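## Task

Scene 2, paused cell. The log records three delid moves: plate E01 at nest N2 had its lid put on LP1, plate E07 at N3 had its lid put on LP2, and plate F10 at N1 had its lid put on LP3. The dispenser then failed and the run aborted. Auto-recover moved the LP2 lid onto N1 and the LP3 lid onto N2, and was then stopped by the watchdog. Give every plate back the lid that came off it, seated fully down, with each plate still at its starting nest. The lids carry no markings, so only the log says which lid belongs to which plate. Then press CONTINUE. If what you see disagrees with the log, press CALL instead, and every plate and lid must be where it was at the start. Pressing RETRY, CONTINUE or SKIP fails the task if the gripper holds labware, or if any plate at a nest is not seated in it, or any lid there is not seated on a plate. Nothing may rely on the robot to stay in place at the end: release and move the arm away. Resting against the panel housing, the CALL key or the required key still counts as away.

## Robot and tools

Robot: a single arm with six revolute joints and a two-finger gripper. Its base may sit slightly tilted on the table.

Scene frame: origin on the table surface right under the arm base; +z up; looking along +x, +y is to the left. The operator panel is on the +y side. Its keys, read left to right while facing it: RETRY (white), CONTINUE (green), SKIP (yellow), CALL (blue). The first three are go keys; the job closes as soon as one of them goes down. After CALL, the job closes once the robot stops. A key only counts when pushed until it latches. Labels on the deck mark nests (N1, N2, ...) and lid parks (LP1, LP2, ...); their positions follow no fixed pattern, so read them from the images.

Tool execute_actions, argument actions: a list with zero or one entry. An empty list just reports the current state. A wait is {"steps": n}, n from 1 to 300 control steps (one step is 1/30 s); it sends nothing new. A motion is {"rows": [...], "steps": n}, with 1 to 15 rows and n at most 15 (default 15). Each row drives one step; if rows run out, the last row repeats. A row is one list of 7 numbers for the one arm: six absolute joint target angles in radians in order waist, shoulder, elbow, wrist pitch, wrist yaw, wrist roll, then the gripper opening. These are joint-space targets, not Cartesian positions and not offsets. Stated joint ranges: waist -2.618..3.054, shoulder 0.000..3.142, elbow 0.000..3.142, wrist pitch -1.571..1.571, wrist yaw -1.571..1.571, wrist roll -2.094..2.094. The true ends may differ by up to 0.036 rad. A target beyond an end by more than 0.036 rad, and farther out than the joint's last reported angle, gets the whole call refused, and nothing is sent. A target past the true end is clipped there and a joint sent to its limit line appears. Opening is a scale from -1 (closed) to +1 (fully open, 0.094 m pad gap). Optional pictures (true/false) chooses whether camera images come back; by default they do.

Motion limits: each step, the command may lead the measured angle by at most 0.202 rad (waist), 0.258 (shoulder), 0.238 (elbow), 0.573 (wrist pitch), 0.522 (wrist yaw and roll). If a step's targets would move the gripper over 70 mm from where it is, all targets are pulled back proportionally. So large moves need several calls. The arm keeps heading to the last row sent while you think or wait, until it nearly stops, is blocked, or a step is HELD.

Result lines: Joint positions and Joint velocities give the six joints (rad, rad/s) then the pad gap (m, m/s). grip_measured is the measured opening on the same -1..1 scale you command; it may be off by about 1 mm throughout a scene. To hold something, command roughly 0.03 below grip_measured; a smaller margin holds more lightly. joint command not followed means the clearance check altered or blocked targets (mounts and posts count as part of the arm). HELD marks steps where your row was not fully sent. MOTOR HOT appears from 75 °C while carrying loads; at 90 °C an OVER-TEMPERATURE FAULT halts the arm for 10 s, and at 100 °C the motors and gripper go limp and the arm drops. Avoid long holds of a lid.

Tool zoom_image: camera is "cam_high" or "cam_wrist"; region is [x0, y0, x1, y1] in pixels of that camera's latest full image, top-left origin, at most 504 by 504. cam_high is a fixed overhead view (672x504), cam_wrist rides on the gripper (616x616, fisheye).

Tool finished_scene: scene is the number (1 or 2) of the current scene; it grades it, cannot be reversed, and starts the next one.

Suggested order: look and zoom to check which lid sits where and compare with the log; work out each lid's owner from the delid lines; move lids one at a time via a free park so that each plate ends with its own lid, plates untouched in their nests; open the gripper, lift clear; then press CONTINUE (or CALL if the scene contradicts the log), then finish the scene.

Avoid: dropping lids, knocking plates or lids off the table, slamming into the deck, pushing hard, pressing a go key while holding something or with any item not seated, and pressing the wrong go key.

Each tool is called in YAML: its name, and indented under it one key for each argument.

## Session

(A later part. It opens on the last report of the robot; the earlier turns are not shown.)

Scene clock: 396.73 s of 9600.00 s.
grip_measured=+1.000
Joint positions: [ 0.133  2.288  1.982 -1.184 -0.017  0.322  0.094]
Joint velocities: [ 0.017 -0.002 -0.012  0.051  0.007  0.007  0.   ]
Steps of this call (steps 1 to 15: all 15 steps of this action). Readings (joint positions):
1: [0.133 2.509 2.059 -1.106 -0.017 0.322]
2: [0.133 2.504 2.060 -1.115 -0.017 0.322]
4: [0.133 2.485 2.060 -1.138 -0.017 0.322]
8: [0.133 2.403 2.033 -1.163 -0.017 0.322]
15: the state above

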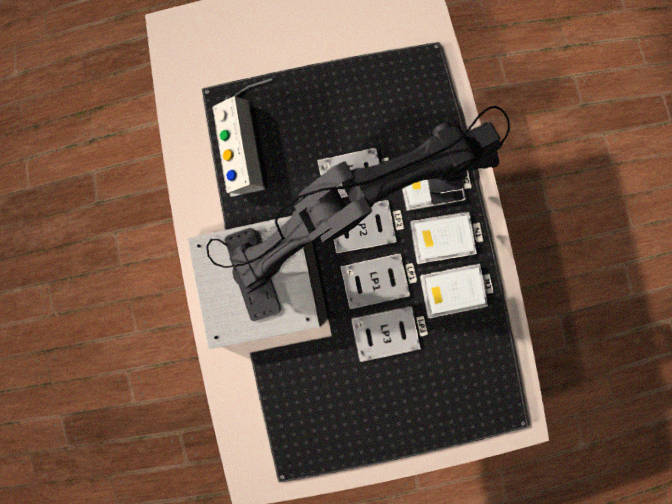

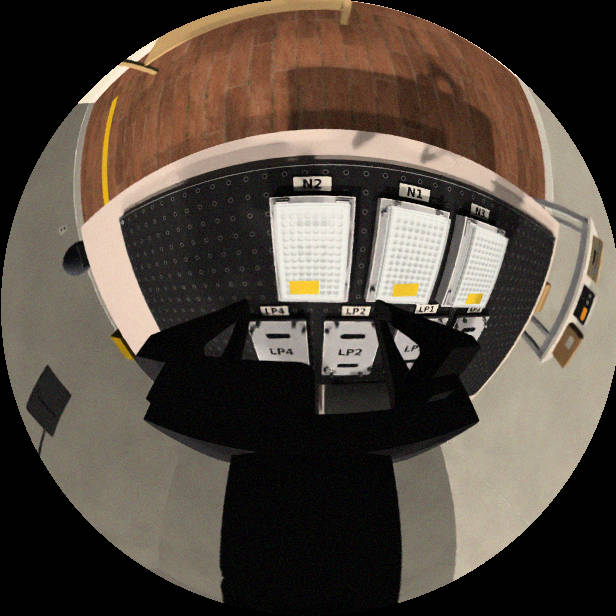

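execute_actions:
  actions:
    - {"rows": [[0.165,2.26,1.955,-1.18,-0.017,0.31,0.8],[0.20,2.24,1.93,-1.175,-0.017,0.30,0.6],[0.24,2.22,1.905,-1.17,-0.017,0.29,0.4],[0.28,2.20,1.88,-1.165,-0.017,0.28,0.2],[0.325,2.18,1.855,-1.16,-0.017,0.27,0.0],[0.37,2.16,1.83,-1.155,-0.017,0.26,-0.2],[0.415,2.14,1.805,-1.15,-0.017,0.25,-0.4],[0.46,2.12,1.78,-1.145,-0.017,0.24,-0.6],[0.505,2.10,1.755,-1.14,-0.017,0.23,-0.8],[0.55,2.08,1.73,-1.135,-0.017,0.22,-1.0],[0.595,2.06,1.705,-1.13,-0.017,0.21,-1.0],[0.64,2.04,1.68,-1.125,-0.017,0.20,-1.0],[0.685,2.02,1.655,-1.12,-0.017,0.19,-1.0],[0.73,2.00,1.63,-1.115,-0.017,0.18,-1.0],[0.775,1.98,1.605,-1.11,-0.017,0.17,-1.0]], "steps": 15}
  pictures: false

execute_actions:
  actions:
    - {"rows": [[0.82,1.96,1.58,-1.105,-0.017,0.16,-1.0],[0.865,1.94,1.555,-1.10,-0.017,0.15,-1.0],[0.91,1.92,1.53,-1.095,-0.017,0.14,-1.0],[0.955,1.90,1.505,-1.09,-0.017,0.13,-1.0],[1.00,1.88,1.48,-1.085,-0.017,0.12,-1.0],[1.045,1.86,1.455,-1.08,-0.017,0.11,-1.0],[1.09,1.84,1.43,-1.075,-0.017,0.10,-1.0],[1.135,1.82,1.405,-1.07,-0.017,0.09,-1.0],[1.18,1.80,1.38,-1.065,-0.017,0.08,-1.0],[1.225,1.79,1.36,-1.06,-0.017,0.07,-1.0],[1.27,1.785,1.34,-1.055,-0.017,0.06,-1.0],[1.31,1.78,1.325,-1.05,-0.017,0.05,-1.0],[1.35,1.78,1.31,-1.04,-0.017,0.04,-1.0],[1.385,1.78,1.30,-1.035,-0.017,0.03,-1.0],[1.415,1.78,1.30,-1.03,-0.017,0.02,-1.0]], "steps": 15}
  pictures: false

execute_actions:
  actions:
    - {"rows": [[1.435,1.79,1.29,-1.01,-0.017,0.01,-1.0],[1.448,1.80,1.28,-0.99,-0.017,0.0,-1.0],[1.455,1.81,1.27,-0.97,-0.017,0.0,-1.0],[1.458,1.82,1.26,-0.95,-0.017,0.0,-1.0],[1.458,1.83,1.25,-0.93,-0.017,0.0,-1.0],[1.458,1.84,1.24,-0.91,-0.017,0.0,-1.0],[1.458,1.85,1.23,-0.89,-0.017,0.0,-1.0],[1.458,1.86,1.22,-0.87,-0.017,0.0,-1.0]], "steps": 15}
  pictures: false

execute_actions:
  actions:
    - {"steps": 10}

Scene clock: 411.70 s of 9600.00 s.
grip_measured=-0.986
Joint positions: [ 0.711  2.055  1.657 -1.127 -0.016  0.218  0.001]
Joint velocities: [ 1.409 -0.681 -0.72   0.139  0.007 -0.3   -0.002]
Steps of this call (steps 1 to 30: the robot went on to your last target; steps 31 to 90: nothing new was sent; then 11.47 s passed at rest; steps 91 to 105: all 15 steps of this action). Readings (joint positions):
91: [0.135 2.288 1.966 -1.189 -0.017 0.321]
92: [0.140 2.285 1.961 -1.186 -0.015 0.319]
94: [0.172 2.267 1.926 -1.176 -0.010 0.311]
98: [0.331 2.208 1.836 -1.167 -0.006 0.286]
105: the state above

Scene clock: 412.20 s of 9600.00 s.
grip_measured=-0.986
Joint positions: [ 1.362  1.807  1.323 -1.067 -0.021  0.068  0.001]
Joint velocities: [ 1.048  0.007 -0.276  0.095  0.007 -0.3   -0.   ]
Steps of this call (steps 1 to 15: all 15 steps of this action). Readings (joint positions):
1: [0.760 2.032 1.633 -1.123 -0.017 0.208]
2: [0.805 2.009 1.608 -1.119 -0.018 0.198]
4: [0.891 1.966 1.559 -1.111 -0.020 0.177]
8: [1.058 1.886 1.458 -1.094 -0.019 0.138]
15: the state above

Scene clock: 412.70 s of 9600.00 s.
grip_measured=-0.986
Joint positions: [ 1.465  1.862  1.223 -0.906 -0.023  0.008  0.001]
Joint velocities: [-0.007 -0.017  0.007  0.125 -0.007 -0.037 -0.002]
Steps of this call (steps 1 to 15: all 15 steps of this action). Readings (joint positions):
1: [1.396 1.807 1.313 -1.061 -0.021 0.057]
2: [1.424 1.807 1.303 -1.051 -0.022 0.047]
4: [1.459 1.807 1.284 -1.027 -0.024 0.031]
8: [1.465 1.825 1.249 -0.963 -0.024 0.016]
15: the state above

Scene clock: 413.03 s of 9600.00 s.
grip_measured=-0.986
Joint positions: [ 1.465  1.862  1.223 -0.89  -0.023  0.007  0.001]
Joint velocities: [-0.007 -0.007  0.012 -0.022  0.037 -0.095 -0.001]
Steps of this call (steps 1 to 10: the robot went on to your last target). Readings (joint positions):
1: [1.465 1.862 1.223 -0.902 -0.023 0.008]
2: [1.465 1.862 1.223 -0.898 -0.023 0.007]
4: [1.465 1.862 1.223 -0.895 -0.023 0.007]
8: [1.465 1.862 1.223 -0.890 -0.023 0.007]
10: the state above

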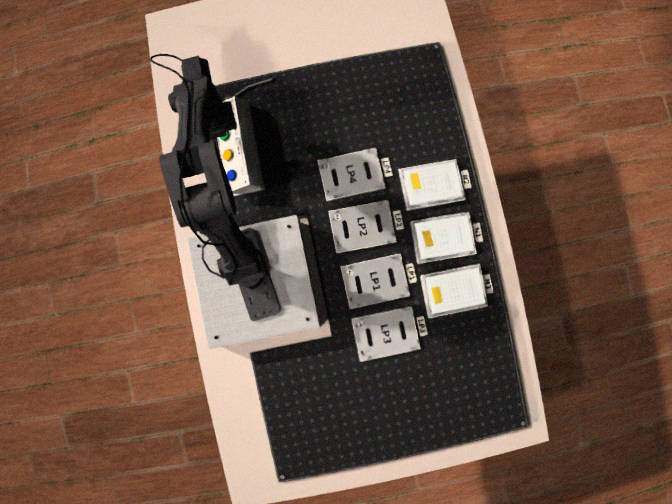

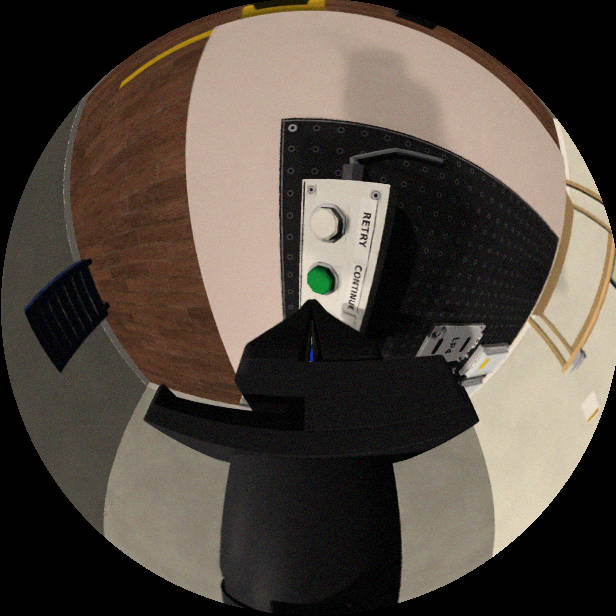

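execute_actions:
  actions:
    - {"rows": [[1.450,1.870,1.212,-0.865,-0.010,0.004,-1.0],[1.450,1.875,1.208,-0.858,-0.008,0.004,-1.0],[1.450,1.880,1.204,-0.851,-0.006,0.004,-1.0],[1.450,1.885,1.200,-0.844,-0.006,0.004,-1.0],[1.450,1.890,1.196,-0.837,-0.006,0.004,-1.0],[1.450,1.895,1.192,-0.830,-0.006,0.004,-1.0],[1.450,1.900,1.190,-0.823,-0.006,0.004,-1.0],[1.450,1.900,1.190,-0.818,-0.006,0.004,-1.0]], "steps": 15}
  pictures: false

execute_actions:
  actions:
    - {"steps": 10}

zoom_image:
  camera: "cam_wrist"
  region: [230, 180, 400, 350]

zoom_image:
  camera: "cam_high"
  region: [380, 140, 520, 330]

Scene clock: 416.97 s of 9600.00 s.
grip_measured=-0.986
Joint positions: [ 1.458  1.897  1.195 -0.842 -0.013  0.006  0.001]
Joint velocities: [ 0.002 -0.002 -0.002  0.095 -0.022  0.022 -0.   ]
Steps of this call (steps 1 to 30: the robot went on to your last target; steps 31 to 90: nothing new was sent; then 0.43 s passed at rest; steps 91 to 105: all 15 steps of this action). Readings (joint positions):
91: [1.464 1.862 1.223 -0.888 -0.023 0.006]
92: [1.463 1.862 1.223 -0.886 -0.022 0.006]
94: [1.460 1.862 1.219 -0.878 -0.019 0.006]
98: [1.458 1.879 1.205 -0.857 -0.014 0.006]
105: the state above

Scene clock: 417.30 s of 9600.00 s.
grip_measured=-0.986
Joint positions: [ 1.458  1.897  1.195 -0.837 -0.013  0.006  0.001]
Joint velocities: [-0.012 -0.002 -0.002  0.051 -0.022 -0.051 -0.001]
Steps of this call (steps 1 to 10: the robot went on to your last target). Readings (joint positions):
1: [1.458 1.897 1.195 -0.840 -0.013 0.006]
2: [1.458 1.897 1.195 -0.840 -0.013 0.006]
4: [1.458 1.897 1.195 -0.838 -0.013 0.006]
8: [1.458 1.897 1.195 -0.837 -0.013 0.006]
10: the state above

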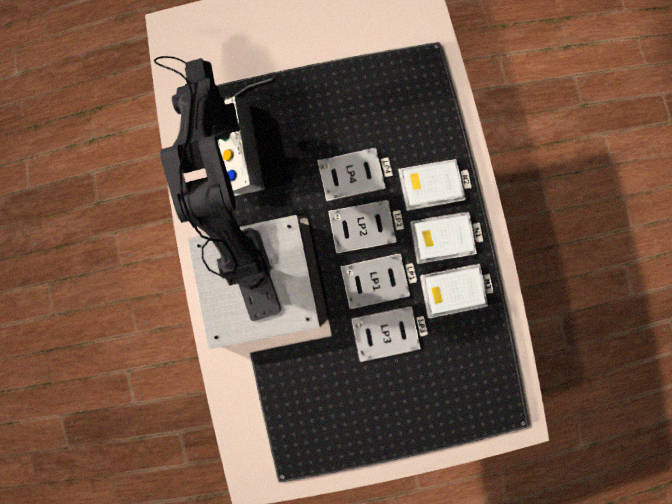

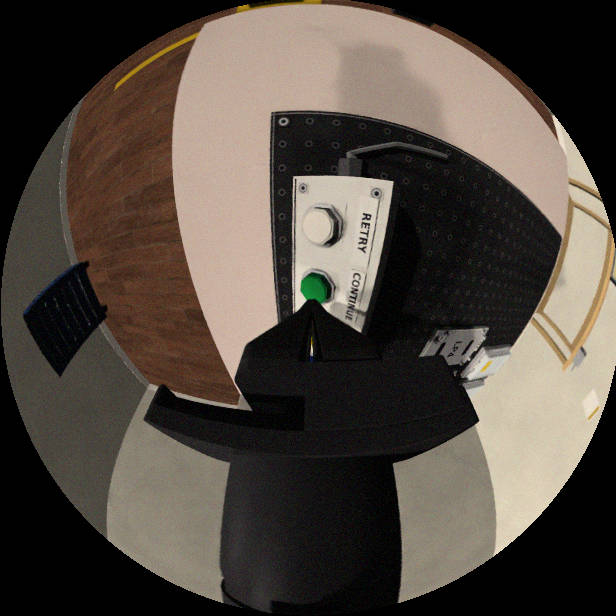

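Region (230, 180, 400, 350) of cam_wrist's 616x616 image, scaled by 2.965, with more detail than that image has.

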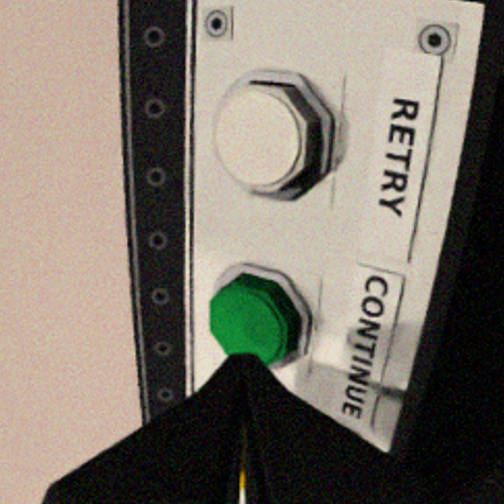

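Region (380, 140, 520, 330) of cam_high's 672x504 image, scaled by 2.653, with more detail than that image has; it fills the left 371 columns of this view, and the rest is white.

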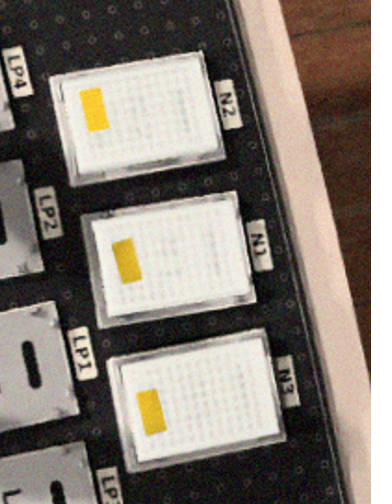

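execute_actions:
  actions:
    - {"rows": [[1.452,1.905,1.186,-0.815,-0.008,0.004,-1.0],[1.452,1.908,1.184,-0.810,-0.008,0.004,-1.0],[1.452,1.911,1.182,-0.805,-0.008,0.004,-1.0],[1.452,1.914,1.180,-0.800,-0.008,0.004,-1.0],[1.452,1.916,1.180,-0.795,-0.008,0.004,-1.0],[1.452,1.916,1.180,-0.792,-0.008,0.004,-1.0]], "steps": 15}
  pictures: false

execute_actions:
  actions:
    - {"steps": 8}

zoom_image:
  camera: "cam_wrist"
  region: [230, 180, 400, 350]

Scene clock: 421.13 s of 9600.00 s.
grip_measured=-0.986
Joint positions: [ 1.458  1.897  1.195 -0.811 -0.013  0.006  0.001]
Joint velocities: [ 0.027 -0.007  0.007  0.037 -0.066 -0.066  0.   ]
Steps of this call (steps 1 to 15: the robot went on to your last target; steps 16 to 90: nothing new was sent; then 0.33 s passed at rest; steps 91 to 105: all 15 steps of this action). Readings (joint positions):
91: [1.458 1.897 1.195 -0.836 -0.013 0.006]
92: [1.458 1.897 1.195 -0.835 -0.013 0.006]
94: [1.458 1.897 1.195 -0.830 -0.013 0.006]
98: [1.458 1.897 1.195 -0.819 -0.013 0.006]
105: the state above

Scene clock: 421.40 s of 9600.00 s.
grip_measured=-0.986
Joint positions: [ 1.458  1.897  1.195 -0.81  -0.013  0.006  0.001]
Joint velocities: [-0.007 -0.012  0.002 -0.081  0.037  0.007  0.   ]
Steps of this call (steps 1 to 8: the robot went on to your last target). Readings (joint positions):
1: [1.458 1.897 1.195 -0.811 -0.013 0.006]
2: [1.458 1.897 1.195 -0.811 -0.013 0.006]
4: [1.458 1.897 1.195 -0.810 -0.013 0.006]
8: the state above

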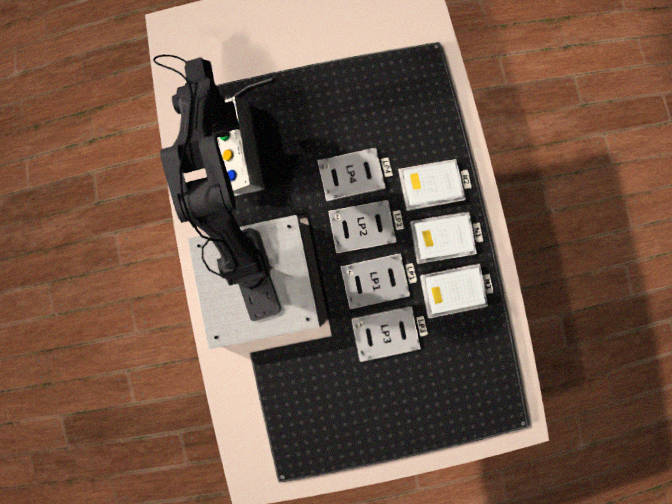

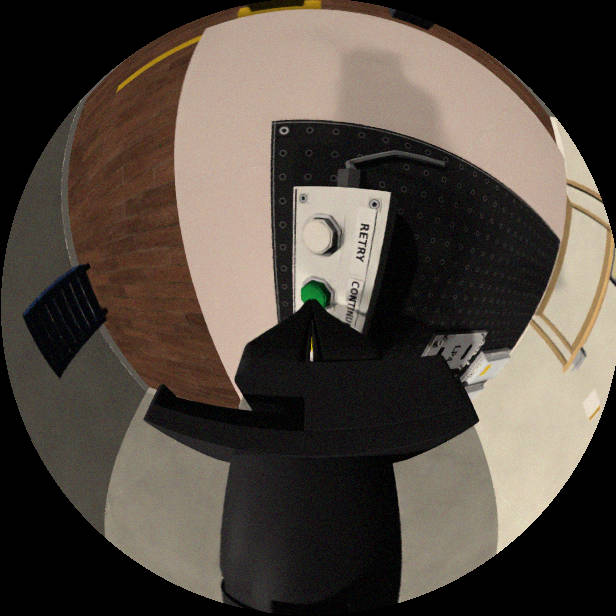

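Region (230, 180, 400, 350) of cam_wrist's 616x616 image, scaled by 2.965, with more detail than that image has.

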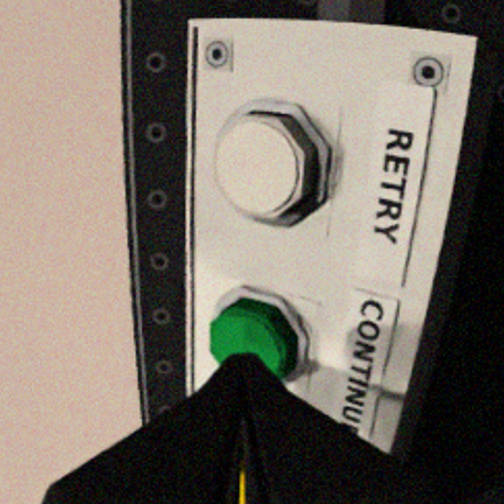

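execute_actions:
  actions:
    - {"rows": [[1.452,1.920,1.177,-0.790,-0.008,0.004,-1.0],[1.452,1.922,1.176,-0.788,-0.008,0.004,-1.0],[1.452,1.924,1.175,-0.785,-0.008,0.004,-1.0]], "steps": 15}
  pictures: false

execute_actions:
  actions:
    - {"steps": 6}

zoom_image:
  camera: "cam_wrist"
  region: [230, 180, 400, 350]

Scene clock: 430.37 s of 9600.00 s.
grip_measured=-0.986
Joint positions: [ 1.458  1.917  1.182 -0.802 -0.013  0.006  0.001]
Joint velocities: [-0.012  0.002 -0.007  0.022 -0.007  0.022 -0.001]
Steps of this call (steps 1 to 15: the robot went on to your last target; steps 16 to 90: nothing new was sent; then 5.47 s passed at rest; steps 91 to 105: all 15 steps of this action). Readings (joint positions):
91: [1.458 1.898 1.195 -0.810 -0.013 0.006]
92: [1.458 1.900 1.195 -0.808 -0.013 0.006]
94: [1.458 1.906 1.193 -0.804 -0.013 0.006]
98: [1.458 1.916 1.183 -0.803 -0.013 0.006]
105: the state above

Scene clock: 430.57 s of 9600.00 s.
grip_measured=-0.986
Joint positions: [ 1.458  1.917  1.182 -0.802 -0.013  0.006  0.001]
Joint velocities: [ 0.017  0.012 -0.002  0.037 -0.022 -0.051 -0.   ]
Steps of this call (steps 1 to 6: the robot went on to your last target). Readings (joint positions):
1: [1.458 1.917 1.182 -0.802 -0.013 0.006]
2: [1.458 1.917 1.182 -0.802 -0.013 0.006]
4: [1.458 1.917 1.182 -0.802 -0.013 0.006]
6: the state above

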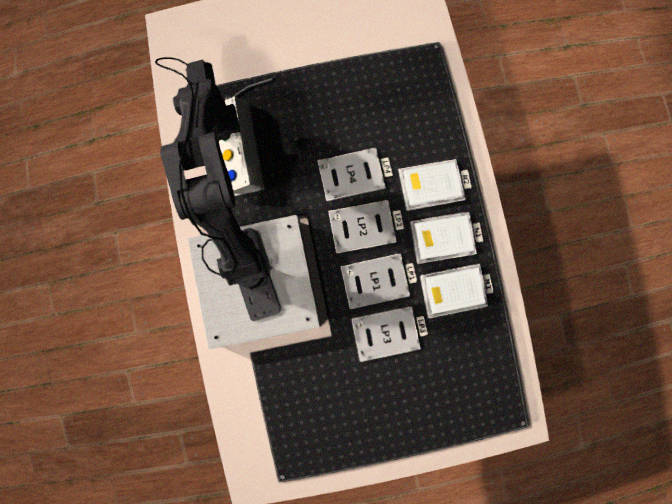

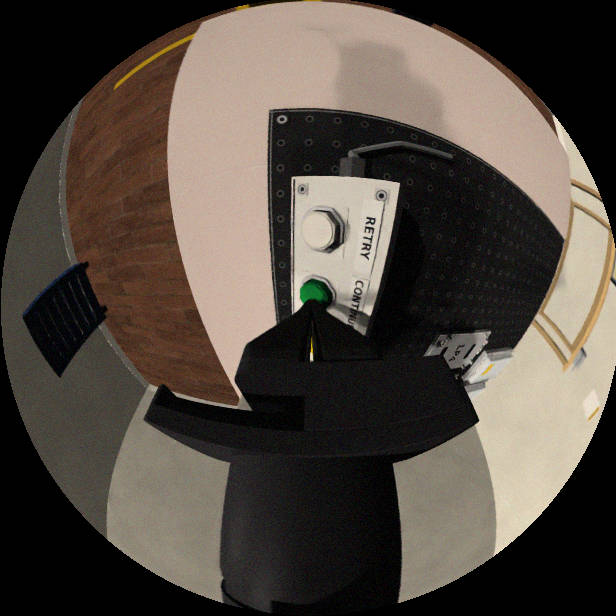

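Region (230, 180, 400, 350) of cam_wrist's 616x616 image, scaled by 2.965, with more detail than that image has.

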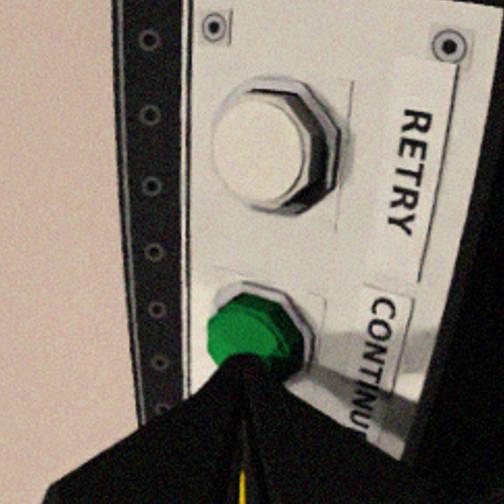

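execute_actions:
  actions:
    - {"rows": [[1.452,1.934,1.165,-0.784,-0.006,0.004,-1.0],[1.452,1.936,1.163,-0.781,-0.005,0.004,-1.0],[1.452,1.938,1.161,-0.778,-0.004,0.004,-1.0],[1.452,1.940,1.159,-0.775,-0.003,0.004,-1.0],[1.452,1.941,1.157,-0.772,-0.002,0.004,-1.0],[1.452,1.942,1.155,-0.769,-0.001,0.004,-1.0],[1.452,1.943,1.153,-0.766,0.0,0.004,-1.0],[1.452,1.944,1.151,-0.763,0.001,0.004,-1.0],[1.452,1.945,1.149,-0.760,0.002,0.004,-1.0],[1.452,1.946,1.147,-0.757,0.003,0.004,-1.0],[1.452,1.947,1.145,-0.754,0.004,0.004,-1.0],[1.452,1.948,1.143,-0.751,0.005,0.004,-1.0],[1.452,1.949,1.141,-0.748,0.006,0.004,-1.0],[1.452,1.950,1.139,-0.745,0.007,0.004,-1.0],[1.452,1.951,1.137,-0.742,0.008,0.004,-1.0]], "steps": 15}

zoom_image:
  camera: "cam_wrist"
  region: [230, 180, 400, 350]

Scene clock: 438.27 s of 9600.00 s.
grip_measured=-0.987
Joint positions: [ 1.458  1.929  1.16  -0.78  -0.013  0.006  0.001]
Joint velocities: [-0.017 -0.007 -0.037  0.037  0.007 -0.007 -0.   ]
Steps of this call (steps 1 to 15: the robot went on to your last target; steps 16 to 90: nothing new was sent; then 4.20 s passed at rest; steps 91 to 105: all 15 steps of this action). Readings (joint positions):
91: [1.458 1.917 1.182 -0.802 -0.013 0.006]
92: [1.458 1.917 1.181 -0.801 -0.013 0.006]
94: [1.458 1.918 1.176 -0.797 -0.012 0.006]
98: [1.458 1.929 1.166 -0.790 -0.011 0.006]
105: the state above

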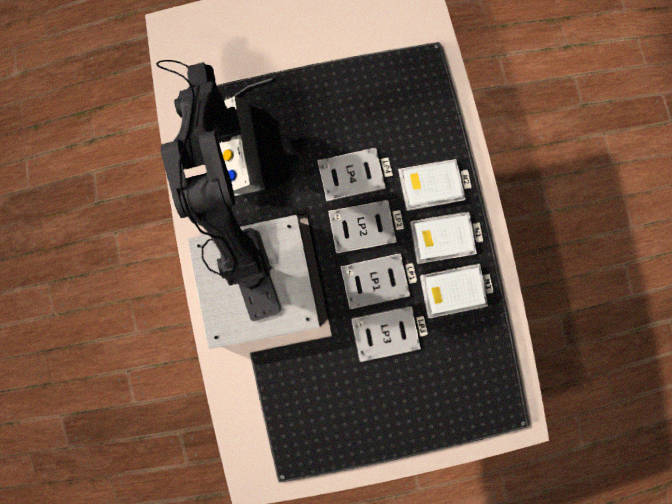

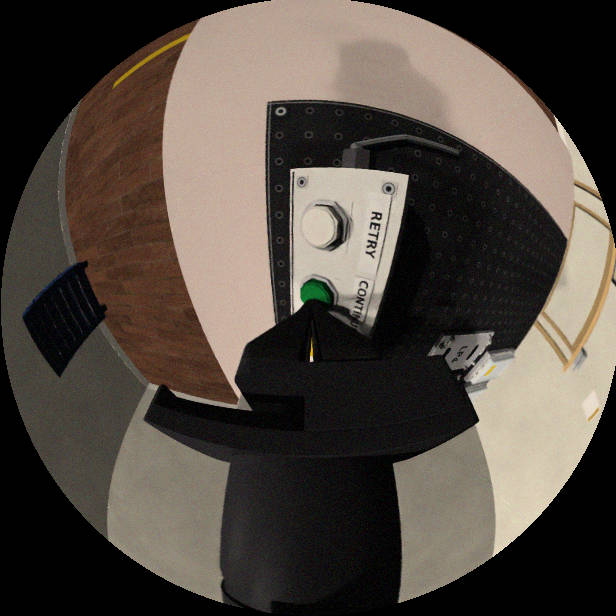

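Region (230, 180, 400, 350) of cam_wrist's 616x616 image, scaled by 2.965, with more detail than that image has.

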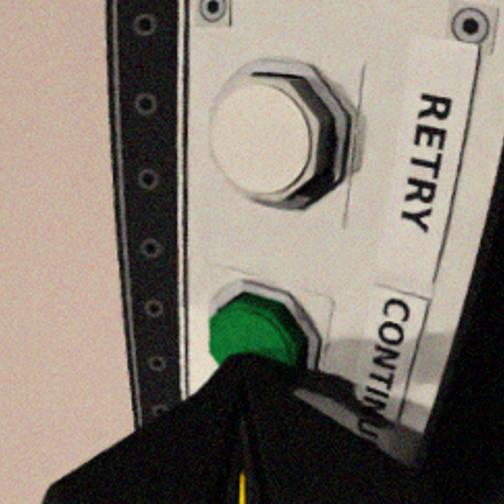

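execute_actions:
  actions:
    - {"rows": [[1.452,1.952,1.136,-0.741,0.009,0.004,-1.0],[1.452,1.953,1.134,-0.739,0.011,0.004,-1.0],[1.452,1.954,1.132,-0.737,0.013,0.004,-1.0],[1.452,1.955,1.130,-0.735,0.015,0.004,-1.0],[1.452,1.956,1.128,-0.733,0.017,0.004,-1.0],[1.452,1.957,1.126,-0.731,0.019,0.004,-1.0],[1.452,1.958,1.124,-0.729,0.021,0.004,-1.0],[1.452,1.959,1.122,-0.727,0.023,0.004,-1.0],[1.452,1.960,1.120,-0.725,0.025,0.004,-1.0],[1.452,1.961,1.118,-0.723,0.027,0.004,-1.0],[1.452,1.962,1.116,-0.721,0.029,0.004,-1.0],[1.452,1.963,1.114,-0.719,0.031,0.004,-1.0],[1.452,1.964,1.112,-0.717,0.033,0.004,-1.0],[1.452,1.965,1.110,-0.715,0.035,0.004,-1.0],[1.452,1.966,1.108,-0.713,0.037,0.004,-1.0]], "steps": 15}

zoom_image:
  camera: "cam_wrist"
  region: [230, 180, 400, 350]

Scene clock: 442.10 s of 9600.00 s.
grip_measured=-0.987
Joint positions: [ 1.458  1.93   1.15  -0.762 -0.015  0.006  0.001]
Joint velocities: [ 0.007  0.002  0.002 -0.007 -0.051 -0.007 -0.001]
The task's run ended inside this call: 9 steps that you had sent did not run.
Steps of this call (steps 1 to 15: the robot went on to your last target; steps 16 to 90: nothing new was sent; then 0.63 s passed at rest; steps 91 to 96: the first 6 steps of this action). Readings (joint positions):
91: [1.458 1.929 1.157 -0.774 -0.015 0.006]
92: [1.458 1.929 1.157 -0.774 -0.015 0.006]
94: [1.458 1.929 1.157 -0.774 -0.015 0.006]
96: [1.458 1.929 1.154 -0.769 -0.014 0.006]
The task's run has ended: the event that ends the task has happened.

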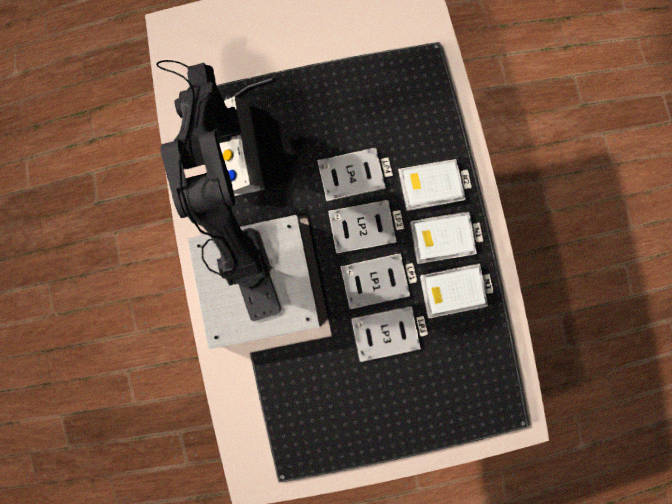

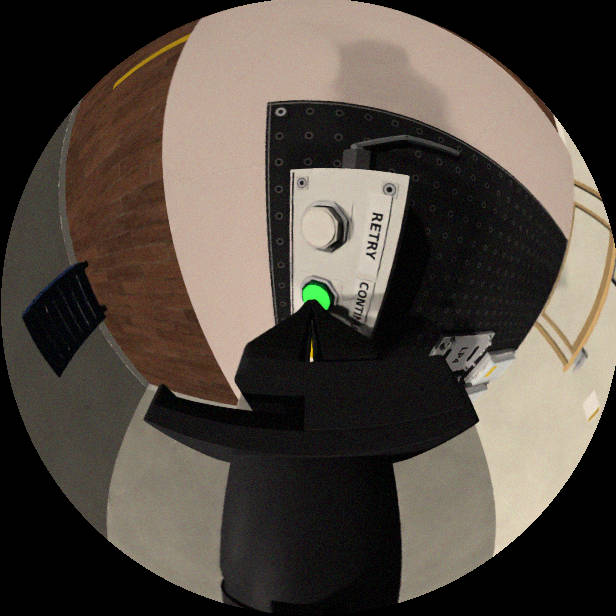

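Episode already finished.

finished_scene:
  scene: 2

The scene is finished: the task was done.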